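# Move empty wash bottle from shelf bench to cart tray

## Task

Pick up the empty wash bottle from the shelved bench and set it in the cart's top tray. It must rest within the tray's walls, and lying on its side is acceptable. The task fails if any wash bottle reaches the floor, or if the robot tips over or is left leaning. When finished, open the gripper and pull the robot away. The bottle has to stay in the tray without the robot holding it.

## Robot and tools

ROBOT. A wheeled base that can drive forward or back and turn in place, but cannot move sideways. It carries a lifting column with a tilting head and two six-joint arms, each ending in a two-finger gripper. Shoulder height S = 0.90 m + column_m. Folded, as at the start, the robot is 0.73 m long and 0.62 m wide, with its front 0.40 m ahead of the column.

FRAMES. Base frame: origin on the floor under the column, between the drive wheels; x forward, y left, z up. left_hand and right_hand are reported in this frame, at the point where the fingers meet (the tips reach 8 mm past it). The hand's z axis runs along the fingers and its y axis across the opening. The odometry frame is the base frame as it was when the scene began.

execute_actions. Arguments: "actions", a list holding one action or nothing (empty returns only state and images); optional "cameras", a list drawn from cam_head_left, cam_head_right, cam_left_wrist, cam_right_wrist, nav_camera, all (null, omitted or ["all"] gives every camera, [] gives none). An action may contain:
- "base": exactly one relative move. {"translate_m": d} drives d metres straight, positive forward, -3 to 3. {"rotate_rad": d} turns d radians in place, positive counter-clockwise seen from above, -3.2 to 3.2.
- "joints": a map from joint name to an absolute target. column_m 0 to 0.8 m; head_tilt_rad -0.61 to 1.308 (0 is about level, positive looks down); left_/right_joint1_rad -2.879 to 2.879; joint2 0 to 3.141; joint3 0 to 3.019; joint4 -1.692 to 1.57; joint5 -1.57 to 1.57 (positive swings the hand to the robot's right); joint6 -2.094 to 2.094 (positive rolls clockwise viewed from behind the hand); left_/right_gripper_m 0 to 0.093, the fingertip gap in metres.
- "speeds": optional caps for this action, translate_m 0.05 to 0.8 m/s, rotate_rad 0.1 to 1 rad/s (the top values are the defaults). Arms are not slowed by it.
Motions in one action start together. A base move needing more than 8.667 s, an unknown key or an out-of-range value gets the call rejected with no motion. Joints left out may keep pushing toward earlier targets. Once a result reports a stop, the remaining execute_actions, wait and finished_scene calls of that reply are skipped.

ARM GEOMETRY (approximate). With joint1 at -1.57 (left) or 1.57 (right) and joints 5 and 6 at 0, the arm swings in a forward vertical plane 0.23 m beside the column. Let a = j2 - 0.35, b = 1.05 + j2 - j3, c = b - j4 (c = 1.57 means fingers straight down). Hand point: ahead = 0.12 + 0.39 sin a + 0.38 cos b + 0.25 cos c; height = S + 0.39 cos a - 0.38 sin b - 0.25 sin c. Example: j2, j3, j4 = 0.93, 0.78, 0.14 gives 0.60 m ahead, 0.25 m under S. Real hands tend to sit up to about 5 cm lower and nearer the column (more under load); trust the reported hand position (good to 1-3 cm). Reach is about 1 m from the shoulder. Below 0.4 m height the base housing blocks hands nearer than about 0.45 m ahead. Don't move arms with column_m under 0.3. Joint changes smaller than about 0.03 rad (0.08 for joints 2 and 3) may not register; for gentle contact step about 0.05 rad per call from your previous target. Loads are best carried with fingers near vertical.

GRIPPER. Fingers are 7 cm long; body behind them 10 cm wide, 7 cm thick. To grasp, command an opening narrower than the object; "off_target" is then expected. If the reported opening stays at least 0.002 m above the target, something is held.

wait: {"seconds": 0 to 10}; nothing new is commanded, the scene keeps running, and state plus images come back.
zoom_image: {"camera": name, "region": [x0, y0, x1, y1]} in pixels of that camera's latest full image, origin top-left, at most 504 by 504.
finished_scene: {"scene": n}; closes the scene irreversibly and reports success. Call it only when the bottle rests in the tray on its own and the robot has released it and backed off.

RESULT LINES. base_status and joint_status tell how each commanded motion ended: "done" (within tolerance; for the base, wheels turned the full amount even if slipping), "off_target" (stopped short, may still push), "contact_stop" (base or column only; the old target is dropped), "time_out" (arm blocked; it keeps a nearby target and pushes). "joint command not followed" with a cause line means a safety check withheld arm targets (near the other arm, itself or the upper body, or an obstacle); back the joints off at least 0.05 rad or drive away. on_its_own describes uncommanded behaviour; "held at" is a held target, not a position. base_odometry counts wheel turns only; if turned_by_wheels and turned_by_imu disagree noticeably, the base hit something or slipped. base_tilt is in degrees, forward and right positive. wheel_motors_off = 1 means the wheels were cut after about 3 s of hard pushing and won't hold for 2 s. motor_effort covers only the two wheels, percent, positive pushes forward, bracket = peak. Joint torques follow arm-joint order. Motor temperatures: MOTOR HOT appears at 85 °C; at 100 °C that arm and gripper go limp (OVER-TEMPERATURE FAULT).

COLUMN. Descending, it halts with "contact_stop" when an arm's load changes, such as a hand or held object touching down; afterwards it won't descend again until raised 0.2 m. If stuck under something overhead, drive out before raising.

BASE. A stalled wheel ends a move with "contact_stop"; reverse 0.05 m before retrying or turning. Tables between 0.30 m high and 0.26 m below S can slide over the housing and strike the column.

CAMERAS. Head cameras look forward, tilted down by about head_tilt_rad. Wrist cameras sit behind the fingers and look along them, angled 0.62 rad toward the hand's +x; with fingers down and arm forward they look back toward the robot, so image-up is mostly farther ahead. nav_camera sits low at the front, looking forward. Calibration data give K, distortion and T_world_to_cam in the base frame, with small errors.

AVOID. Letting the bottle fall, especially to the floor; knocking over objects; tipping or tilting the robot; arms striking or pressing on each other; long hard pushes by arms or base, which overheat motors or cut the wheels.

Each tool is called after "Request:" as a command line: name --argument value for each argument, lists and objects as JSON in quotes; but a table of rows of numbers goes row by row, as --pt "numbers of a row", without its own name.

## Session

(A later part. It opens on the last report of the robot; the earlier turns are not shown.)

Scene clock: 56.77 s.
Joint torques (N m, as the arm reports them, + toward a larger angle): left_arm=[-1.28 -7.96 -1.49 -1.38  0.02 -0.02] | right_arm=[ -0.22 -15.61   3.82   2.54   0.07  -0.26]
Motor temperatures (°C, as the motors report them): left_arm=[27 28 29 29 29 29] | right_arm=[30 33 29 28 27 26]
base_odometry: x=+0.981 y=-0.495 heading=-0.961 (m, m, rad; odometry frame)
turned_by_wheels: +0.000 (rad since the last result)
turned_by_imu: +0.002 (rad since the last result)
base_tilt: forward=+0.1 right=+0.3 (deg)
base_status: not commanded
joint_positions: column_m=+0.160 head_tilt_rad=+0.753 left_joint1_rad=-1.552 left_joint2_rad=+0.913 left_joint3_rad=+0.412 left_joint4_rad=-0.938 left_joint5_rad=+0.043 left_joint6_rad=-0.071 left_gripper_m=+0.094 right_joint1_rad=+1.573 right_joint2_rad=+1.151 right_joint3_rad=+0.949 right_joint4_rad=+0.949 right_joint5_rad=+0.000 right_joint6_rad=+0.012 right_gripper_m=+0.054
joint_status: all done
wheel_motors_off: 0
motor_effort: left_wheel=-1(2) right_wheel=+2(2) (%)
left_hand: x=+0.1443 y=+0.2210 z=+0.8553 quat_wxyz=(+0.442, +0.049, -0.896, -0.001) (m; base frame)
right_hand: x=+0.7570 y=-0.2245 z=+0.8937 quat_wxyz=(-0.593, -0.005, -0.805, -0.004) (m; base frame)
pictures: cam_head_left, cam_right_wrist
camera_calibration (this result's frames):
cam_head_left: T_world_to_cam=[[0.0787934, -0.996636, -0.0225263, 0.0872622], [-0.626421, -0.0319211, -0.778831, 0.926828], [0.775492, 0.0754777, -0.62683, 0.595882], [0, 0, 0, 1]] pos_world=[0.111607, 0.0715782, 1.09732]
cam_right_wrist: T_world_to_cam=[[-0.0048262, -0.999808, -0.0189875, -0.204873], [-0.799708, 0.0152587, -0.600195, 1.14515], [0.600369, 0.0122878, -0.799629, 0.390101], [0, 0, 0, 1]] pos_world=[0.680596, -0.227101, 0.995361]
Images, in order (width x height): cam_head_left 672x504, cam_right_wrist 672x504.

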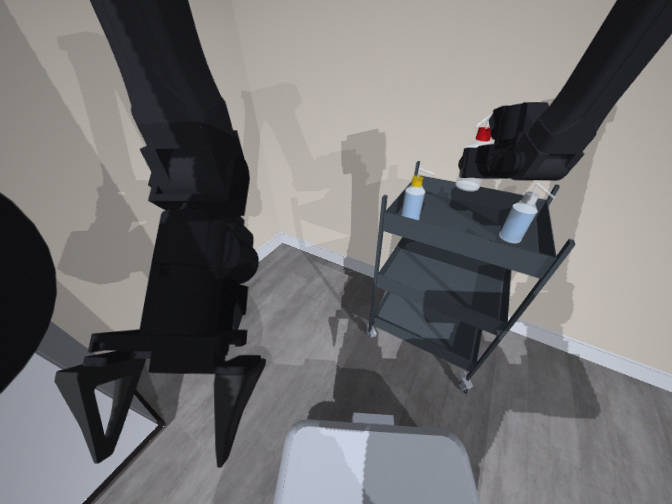

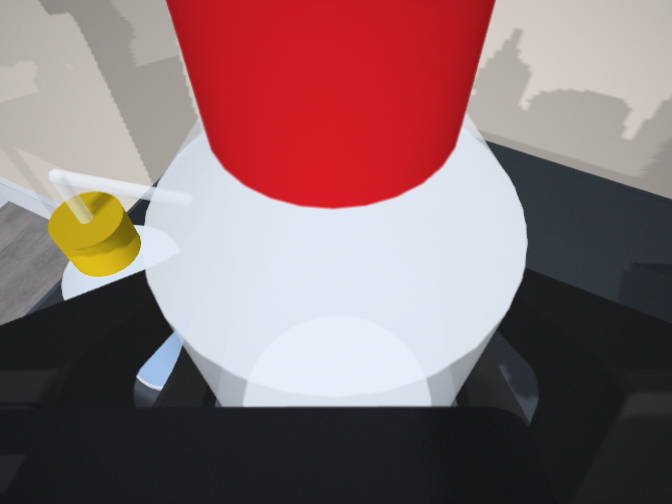

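Request:
execute_actions --actions '[{"joints":{"column_m":0.05}}]' --cameras '["cam_head_left","cam_right_wrist"]'

Request:
zoom_image --camera "cam_head_left" --region '[340,90,600,270]'

Scene clock: 61.00 s.
Joint torques (N m, as the arm reports them, + toward a larger angle): left_arm=[-1.12 -7.87 -1.47 -1.41  0.03 -0.02] | right_arm=[ -0.89 -15.68   3.78   2.71   0.11  -0.25]
Motor temperatures (°C, as the motors report them): left_arm=[27 28 29 29 29 29] | right_arm=[30 33 29 28 27 26]
base_odometry: x=+0.981 y=-0.495 heading=-0.961 (m, m, rad; odometry frame)
turned_by_wheels: +0.000 (rad since the last result)
turned_by_imu: +0.001 (rad since the last result)
base_tilt: forward=+0.2 right=+0.3 (deg)
base_status: not commanded
joint_positions: column_m=+0.050 head_tilt_rad=+0.753 left_joint1_rad=-1.552 left_joint2_rad=+0.913 left_joint3_rad=+0.412 left_joint4_rad=-0.938 left_joint5_rad=+0.043 left_joint6_rad=-0.071 left_gripper_m=+0.094 right_joint1_rad=+1.573 right_joint2_rad=+1.151 right_joint3_rad=+0.949 right_joint4_rad=+0.949 right_joint5_rad=+0.000 right_joint6_rad=+0.012 right_gripper_m=+0.054
joint_status: all done
wheel_motors_off: 0
motor_effort: left_wheel=-1(1) right_wheel=+3(1) (%)
left_hand: x=+0.1443 y=+0.2210 z=+0.7452 quat_wxyz=(+0.442, +0.049, -0.896, -0.001) (m; base frame)
right_hand: x=+0.7570 y=-0.2245 z=+0.7837 quat_wxyz=(-0.593, -0.005, -0.805, -0.004) (m; base frame)
pictures: cam_head_left, cam_right_wrist
camera_calibration (this result's frames):
cam_head_left: T_world_to_cam=[[0.0787934, -0.996636, -0.0225263, 0.0847841], [-0.626421, -0.0319211, -0.778831, 0.841151], [0.775492, 0.0754777, -0.62683, 0.526927], [0, 0, 0, 1]] pos_world=[0.111607, 0.0715782, 0.987317]
cam_right_wrist: T_world_to_cam=[[-0.0048262, -0.999808, -0.0189875, -0.206962], [-0.799708, 0.0152587, -0.600195, 1.07913], [0.600369, 0.0122878, -0.799629, 0.302136], [0, 0, 0, 1]] pos_world=[0.680596, -0.227101, 0.885354]
Images, in order (width x height): cam_head_left 672x504, cam_right_wrist 672x504.

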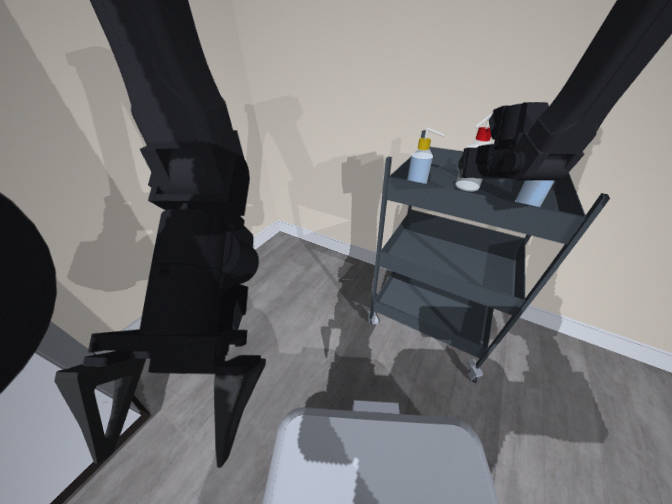

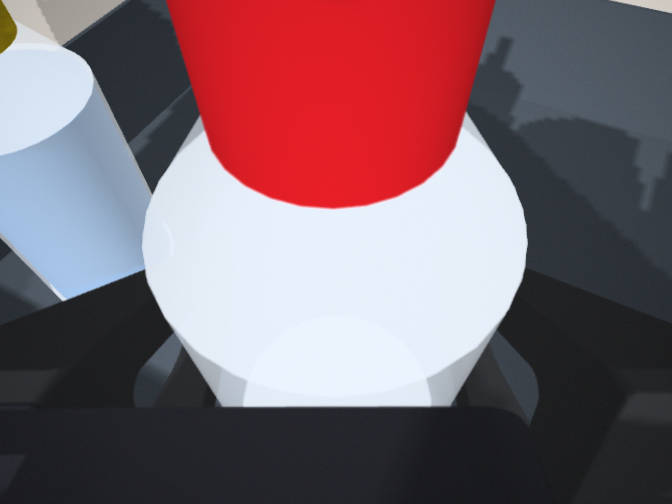

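Region (340, 90, 600, 270) of cam_head_left's 672x504 image, scaled by 1.938, with more detail than that image has; it fills the top 349 rows of this view, and the rest is white.

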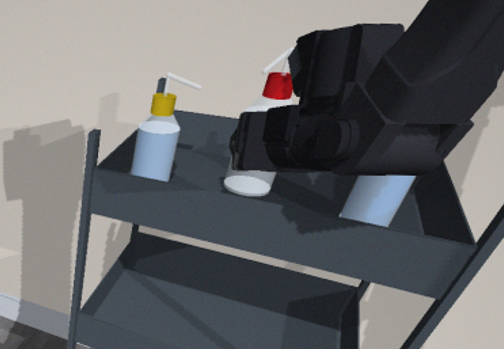

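Request:
execute_actions --actions '[{"base":{"translate_m":0.045},"speeds":{"translate_m":0.1}}]' --cameras '[]'

Request:
execute_actions --actions '[{"joints":{"column_m":0.015}}]' --cameras '["cam_head_left","cam_right_wrist"]'

Request:
zoom_image --camera "cam_head_left" --region '[340,90,600,270]'

Scene clock: 66.90 s.
Joint torques (N m, as the arm reports them, + toward a larger angle): left_arm=[-1.29 -7.6  -1.41 -1.45  0.03 -0.01] | right_arm=[  0.1  -15.47   3.95   2.57   0.04  -0.18]
Motor temperatures (°C, as the motors report them): left_arm=[27 28 29 29 29 29] | right_arm=[30 33 29 28 27 26]
base_odometry: x=+1.007 y=-0.531 heading=-0.962 (m, m, rad; odometry frame)
turned_by_wheels: -0.001 (rad since the last result)
turned_by_imu: +0.000 (rad since the last result)
base_tilt: forward=+0.0 right=+0.3 (deg)
base_status: done
joint_positions: column_m=+0.050 head_tilt_rad=+0.753 left_joint1_rad=-1.552 left_joint2_rad=+0.913 left_joint3_rad=+0.411 left_joint4_rad=-0.938 left_joint5_rad=+0.043 left_joint6_rad=-0.071 left_gripper_m=+0.094 right_joint1_rad=+1.573 right_joint2_rad=+1.151 right_joint3_rad=+0.949 right_joint4_rad=+0.949 right_joint5_rad=+0.000 right_joint6_rad=+0.012 right_gripper_m=+0.054
joint_status: not commanded
wheel_motors_off: 0
motor_effort: left_wheel=-1(39) right_wheel=+2(40) (%)
left_hand: x=+0.1439 y=+0.2210 z=+0.7454 quat_wxyz=(+0.442, +0.049, -0.896, -0.001) (m; base frame)
right_hand: x=+0.7569 y=-0.2245 z=+0.7836 quat_wxyz=(-0.593, -0.005, -0.805, -0.004) (m; base frame)
pictures: none
No camera images: the call's "cameras" was empty. Leave "cameras" out to get every camera's image.

Scene clock: 67.93 s.
Joint torques (N m, as the arm reports them, + toward a larger angle): left_arm=[-1.21 -8.07 -1.4  -1.4   0.02 -0.01] | right_arm=[  0.04 -15.51   3.88   2.7    0.08  -0.22]
Motor temperatures (°C, as the motors report them): left_arm=[27 28 29 29 29 29] | right_arm=[30 33 29 28 27 26]
base_odometry: x=+1.007 y=-0.531 heading=-0.962 (m, m, rad; odometry frame)
turned_by_wheels: +0.000 (rad since the last result)
turned_by_imu: +0.000 (rad since the last result)
base_tilt: forward=+0.2 right=+0.3 (deg)
base_status: not commanded
joint_positions: column_m=+0.015 head_tilt_rad=+0.753 left_joint1_rad=-1.552 left_joint2_rad=+0.913 left_joint3_rad=+0.411 left_joint4_rad=-0.938 left_joint5_rad=+0.043 left_joint6_rad=-0.071 left_gripper_m=+0.094 right_joint1_rad=+1.573 right_joint2_rad=+1.151 right_joint3_rad=+0.949 right_joint4_rad=+0.949 right_joint5_rad=+0.000 right_joint6_rad=+0.012 right_gripper_m=+0.054
joint_status: all done
wheel_motors_off: 0
motor_effort: left_wheel=-2(3) right_wheel=+3(1) (%)
left_hand: x=+0.1439 y=+0.2210 z=+0.7104 quat_wxyz=(+0.442, +0.049, -0.896, -0.001) (m; base frame)
right_hand: x=+0.7569 y=-0.2245 z=+0.7486 quat_wxyz=(-0.593, -0.005, -0.805, -0.004) (m; base frame)
pictures: cam_head_left, cam_right_wrist
camera_calibration (this result's frames):
cam_head_left: T_world_to_cam=[[0.0787901, -0.996636, -0.0225382, 0.0840074], [-0.626538, -0.0319211, -0.778737, 0.813792], [0.775398, 0.0754777, -0.626946, 0.505099], [0, 0, 0, 1]] pos_world=[0.1116, 0.0715782, 0.952293]
cam_right_wrist: T_world_to_cam=[[-0.00483275, -0.999808, -0.0189852, -0.207627], [-0.799937, 0.0152579, -0.59989, 1.05784], [0.600064, 0.0122879, -0.799858, 0.27453], [0, 0, 0, 1]] pos_world=[0.680469, -0.227101, 0.850232]
Images, in order (width x height): cam_head_left 672x504, cam_right_wrist 672x504.

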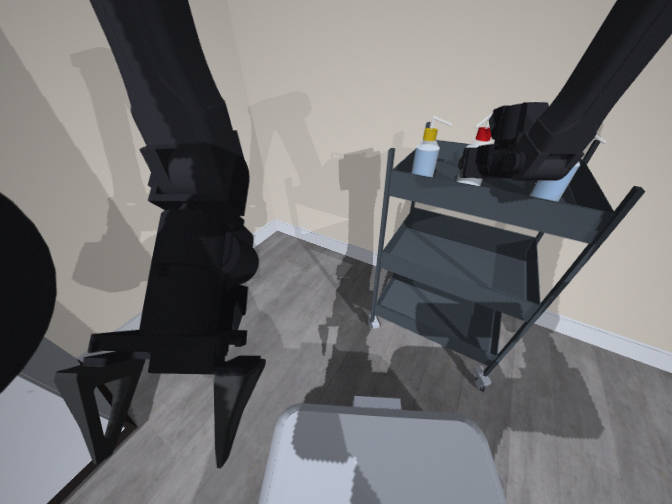

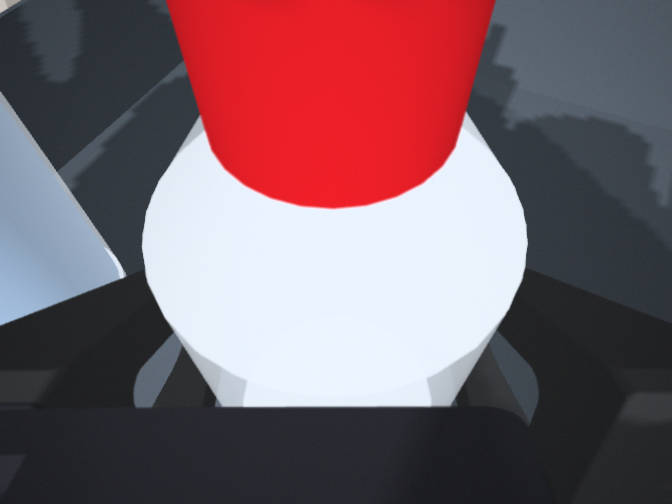

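Region (340, 90, 600, 270) of cam_head_left's 672x504 image, scaled by 1.938, with more detail than that image has; it fills the top 349 rows of this view, and the rest is white.

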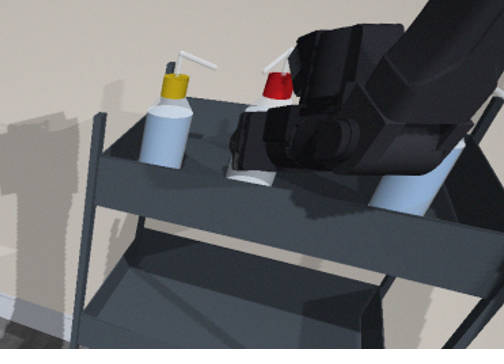

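Inside, nearly down.

Request:
execute_actions --actions '[{"joints":{"column_m":0.0}}]' --cameras '[]'

Request:
execute_actions --actions '[{"joints":{"right_gripper_m":0.075}}]' --cameras '["cam_right_wrist"]'

Request:
execute_actions --actions '[{"base":{"translate_m":-0.05},"speeds":{"translate_m":0.08},"joints":{"column_m":0.045}}]' --cameras '["cam_head_left","cam_right_wrist"]'

Scene clock: 71.60 s.
Joint torques (N m, as the arm reports them, + toward a larger angle): left_arm=[-1.33 -8.07 -1.41 -1.39  0.02 -0.01] | right_arm=[ -0.46 -14.97   4.01   2.14   0.11  -0.18]
Motor temperatures (°C, as the motors report them): left_arm=[27 28 29 29 29 29] | right_arm=[30 33 29 28 27 26]
base_odometry: x=+1.007 y=-0.531 heading=-0.962 (m, m, rad; odometry frame)
turned_by_wheels: +0.000 (rad since the last result)
turned_by_imu: +0.001 (rad since the last result)
base_tilt: forward=+0.1 right=+0.2 (deg)
base_status: not commanded
joint_positions: column_m=+0.000 head_tilt_rad=+0.753 left_joint1_rad=-1.552 left_joint2_rad=+0.913 left_joint3_rad=+0.411 left_joint4_rad=-0.938 left_joint5_rad=+0.043 left_joint6_rad=-0.071 left_gripper_m=+0.094 right_joint1_rad=+1.573 right_joint2_rad=+1.151 right_joint3_rad=+0.949 right_joint4_rad=+0.961 right_joint5_rad=+0.000 right_joint6_rad=+0.010 right_gripper_m=+0.054
joint_status: all done
wheel_motors_off: 0
motor_effort: left_wheel=-5(3) right_wheel=+5(3) (%)
left_hand: x=+0.1439 y=+0.2210 z=+0.6954 quat_wxyz=(+0.442, +0.049, -0.896, -0.001) (m; base frame)
right_hand: x=+0.7578 y=-0.2245 z=+0.7365 quat_wxyz=(-0.598, -0.004, -0.801, -0.004) (m; base frame)
pictures: none
No camera images: the call's "cameras" was empty. Leave "cameras" out to get every camera's image.

Scene clock: 72.27 s.
Joint torques (N m, as the arm reports them, + toward a larger angle): left_arm=[-1.29 -7.92 -1.39 -1.44  0.02 -0.01] | right_arm=[ -0.24 -14.77   3.74   2.59   0.06  -0.17]
Motor temperatures (°C, as the motors report them): left_arm=[27 28 29 29 29 29] | right_arm=[30 33 29 28 27 26]
base_odometry: x=+1.007 y=-0.531 heading=-0.962 (m, m, rad; odometry frame)
turned_by_wheels: +0.000 (rad since the last result)
turned_by_imu: +0.000 (rad since the last result)
base_tilt: forward=+0.1 right=+0.2 (deg)
base_status: not commanded
joint_positions: column_m=+0.000 head_tilt_rad=+0.753 left_joint1_rad=-1.552 left_joint2_rad=+0.913 left_joint3_rad=+0.411 left_joint4_rad=-0.938 left_joint5_rad=+0.043 left_joint6_rad=-0.071 left_gripper_m=+0.094 right_joint1_rad=+1.573 right_joint2_rad=+1.151 right_joint3_rad=+0.949 right_joint4_rad=+0.961 right_joint5_rad=+0.000 right_joint6_rad=+0.010 right_gripper_m=+0.075
joint_status: all done
wheel_motors_off: 0
motor_effort: left_wheel=-5(3) right_wheel=+4(4) (%)
left_hand: x=+0.1439 y=+0.2210 z=+0.6954 quat_wxyz=(+0.442, +0.049, -0.896, -0.001) (m; base frame)
right_hand: x=+0.7578 y=-0.2245 z=+0.7365 quat_wxyz=(-0.598, -0.004, -0.801, -0.004) (m; base frame)
pictures: cam_right_wrist
camera_calibration (this result's frames):
cam_right_wrist: T_world_to_cam=[[-0.00381733, -0.999836, -0.0177036, -0.209509], [-0.792332, 0.0138249, -0.609933, 1.05266], [0.610078, 0.0116988, -0.792255, 0.251048], [0, 0, 0, 1]] pos_world=[0.680097, -0.226965, 0.837237]
Images, in order (width x height): cam_right_wrist 672x504.

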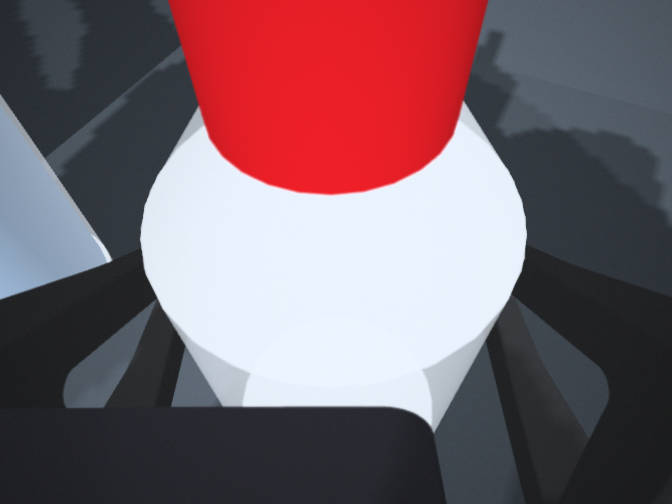

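Scene clock: 73.67 s.
Joint torques (N m, as the arm reports them, + toward a larger angle): left_arm=[-1.21 -7.8  -1.24 -1.43  0.02 -0.01] | right_arm=[ -0.16 -15.4    3.68   2.2    0.08  -0.22]
Motor temperatures (°C, as the motors report them): left_arm=[27 28 29 29 29 29] | right_arm=[30 33 29 28 27 26]
base_odometry: x=+0.978 y=-0.490 heading=-0.960 (m, m, rad; odometry frame)
turned_by_wheels: +0.002 (rad since the last result)
turned_by_imu: +0.003 (rad since the last result)
base_tilt: forward=+0.1 right=+0.3 (deg)
base_status: done
joint_positions: column_m=+0.045 head_tilt_rad=+0.753 left_joint1_rad=-1.552 left_joint2_rad=+0.913 left_joint3_rad=+0.410 left_joint4_rad=-0.938 left_joint5_rad=+0.043 left_joint6_rad=-0.071 left_gripper_m=+0.094 right_joint1_rad=+1.573 right_joint2_rad=+1.151 right_joint3_rad=+0.949 right_joint4_rad=+0.961 right_joint5_rad=+0.000 right_joint6_rad=+0.010 right_gripper_m=+0.075
joint_status: all done
wheel_motors_off: 0
motor_effort: left_wheel=+4(50) right_wheel=-1(36) (%)
left_hand: x=+0.1431 y=+0.2210 z=+0.7406 quat_wxyz=(+0.443, +0.049, -0.895, -0.001) (m; base frame)
right_hand: x=+0.7578 y=-0.2245 z=+0.7814 quat_wxyz=(-0.598, -0.004, -0.801, -0.004) (m; base frame)
pictures: cam_head_left, cam_right_wrist
camera_calibration (this result's frames):
cam_head_left: T_world_to_cam=[[0.0787891, -0.996636, -0.0225413, 0.0846845], [-0.626569, -0.0319211, -0.778712, 0.837048], [0.775373, 0.0754777, -0.626977, 0.523875], [0, 0, 0, 1]] pos_world=[0.111598, 0.0715782, 0.982186]
cam_right_wrist: T_world_to_cam=[[-0.00381733, -0.999836, -0.0177036, -0.208715], [-0.792332, 0.0138249, -0.609933, 1.08004], [0.610078, 0.0116988, -0.792255, 0.286609], [0, 0, 0, 1]] pos_world=[0.680097, -0.226965, 0.882123]
Images, in order (width x height): cam_head_left 672x504, cam_right_wrist 672x504.

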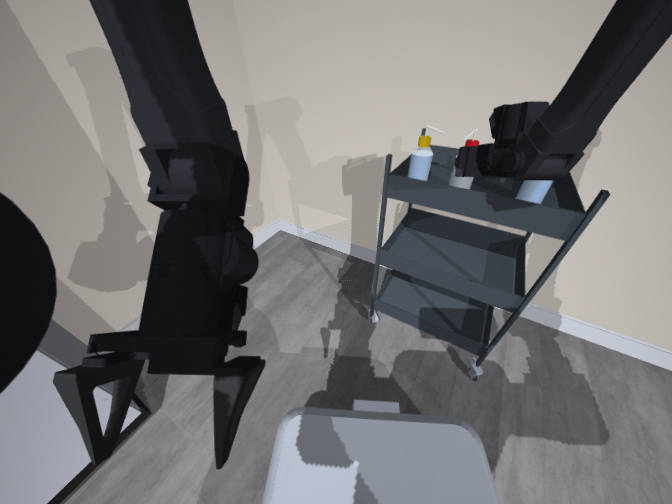

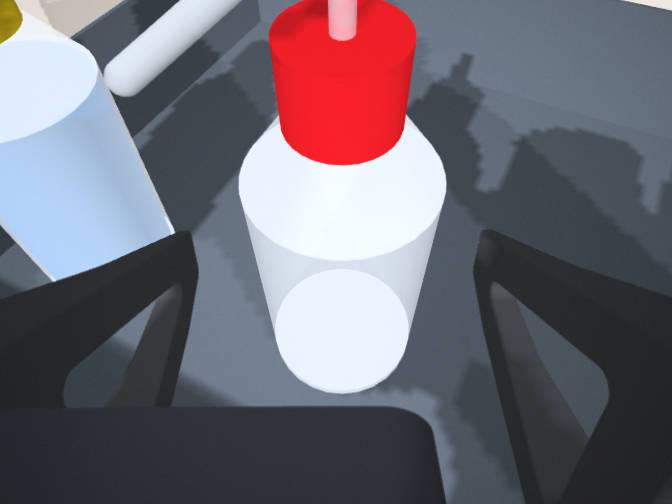

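Request:
execute_actions --actions '[{"base":{"translate_m":-0.4},"joints":{"column_m":0.07}}]' --cameras '["cam_head_left"]'

Request:
finished_scene --scene 2

Scene clock: 78.87 s.
Joint torques (N m, as the arm reports them, + toward a larger angle): left_arm=[-1.34 -7.96 -1.36 -1.45  0.02 -0.01] | right_arm=[ -0.74 -15.33   4.17   2.13   0.08  -0.17]
Motor temperatures (°C, as the motors report them): left_arm=[27 28 29 29 29 29] | right_arm=[30 33 29 28 27 26]
base_odometry: x=+0.749 y=-0.163 heading=-0.962 (m, m, rad; odometry frame)
turned_by_wheels: -0.001 (rad since the last result)
turned_by_imu: +0.001 (rad since the last result)
base_tilt: forward=+0.1 right=+0.2 (deg)
base_status: done
joint_positions: column_m=+0.070 head_tilt_rad=+0.753 left_joint1_rad=-1.552 left_joint2_rad=+0.913 left_joint3_rad=+0.408 left_joint4_rad=-0.938 left_joint5_rad=+0.043 left_joint6_rad=-0.071 left_gripper_m=+0.094 right_joint1_rad=+1.573 right_joint2_rad=+1.151 right_joint3_rad=+0.948 right_joint4_rad=+0.961 right_joint5_rad=+0.000 right_joint6_rad=+0.010 right_gripper_m=+0.075
joint_status: all done
wheel_motors_off: 0
motor_effort: left_wheel=-3(42) right_wheel=+2(75) (%)
left_hand: x=+0.1425 y=+0.2210 z=+0.7658 quat_wxyz=(+0.443, +0.049, -0.895, -0.001) (m; base frame)
right_hand: x=+0.7574 y=-0.2245 z=+0.8061 quat_wxyz=(-0.598, -0.004, -0.801, -0.004) (m; base frame)
pictures: cam_head_left
camera_calibration (this result's frames):
cam_head_left: T_world_to_cam=[[0.0787836, -0.996636, -0.0225607, 0.0852691], [-0.626761, -0.0319211, -0.778557, 0.856373], [0.775218, 0.0754777, -0.627168, 0.539767], [0, 0, 0, 1]] pos_world=[0.111586, 0.0715782, 1.00718]
Images, in order (width x height): cam_head_left 672x504.

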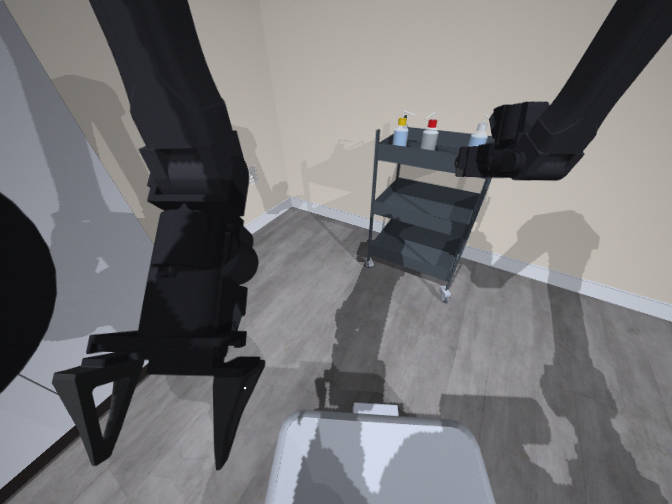

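The scene is finished: the task was done.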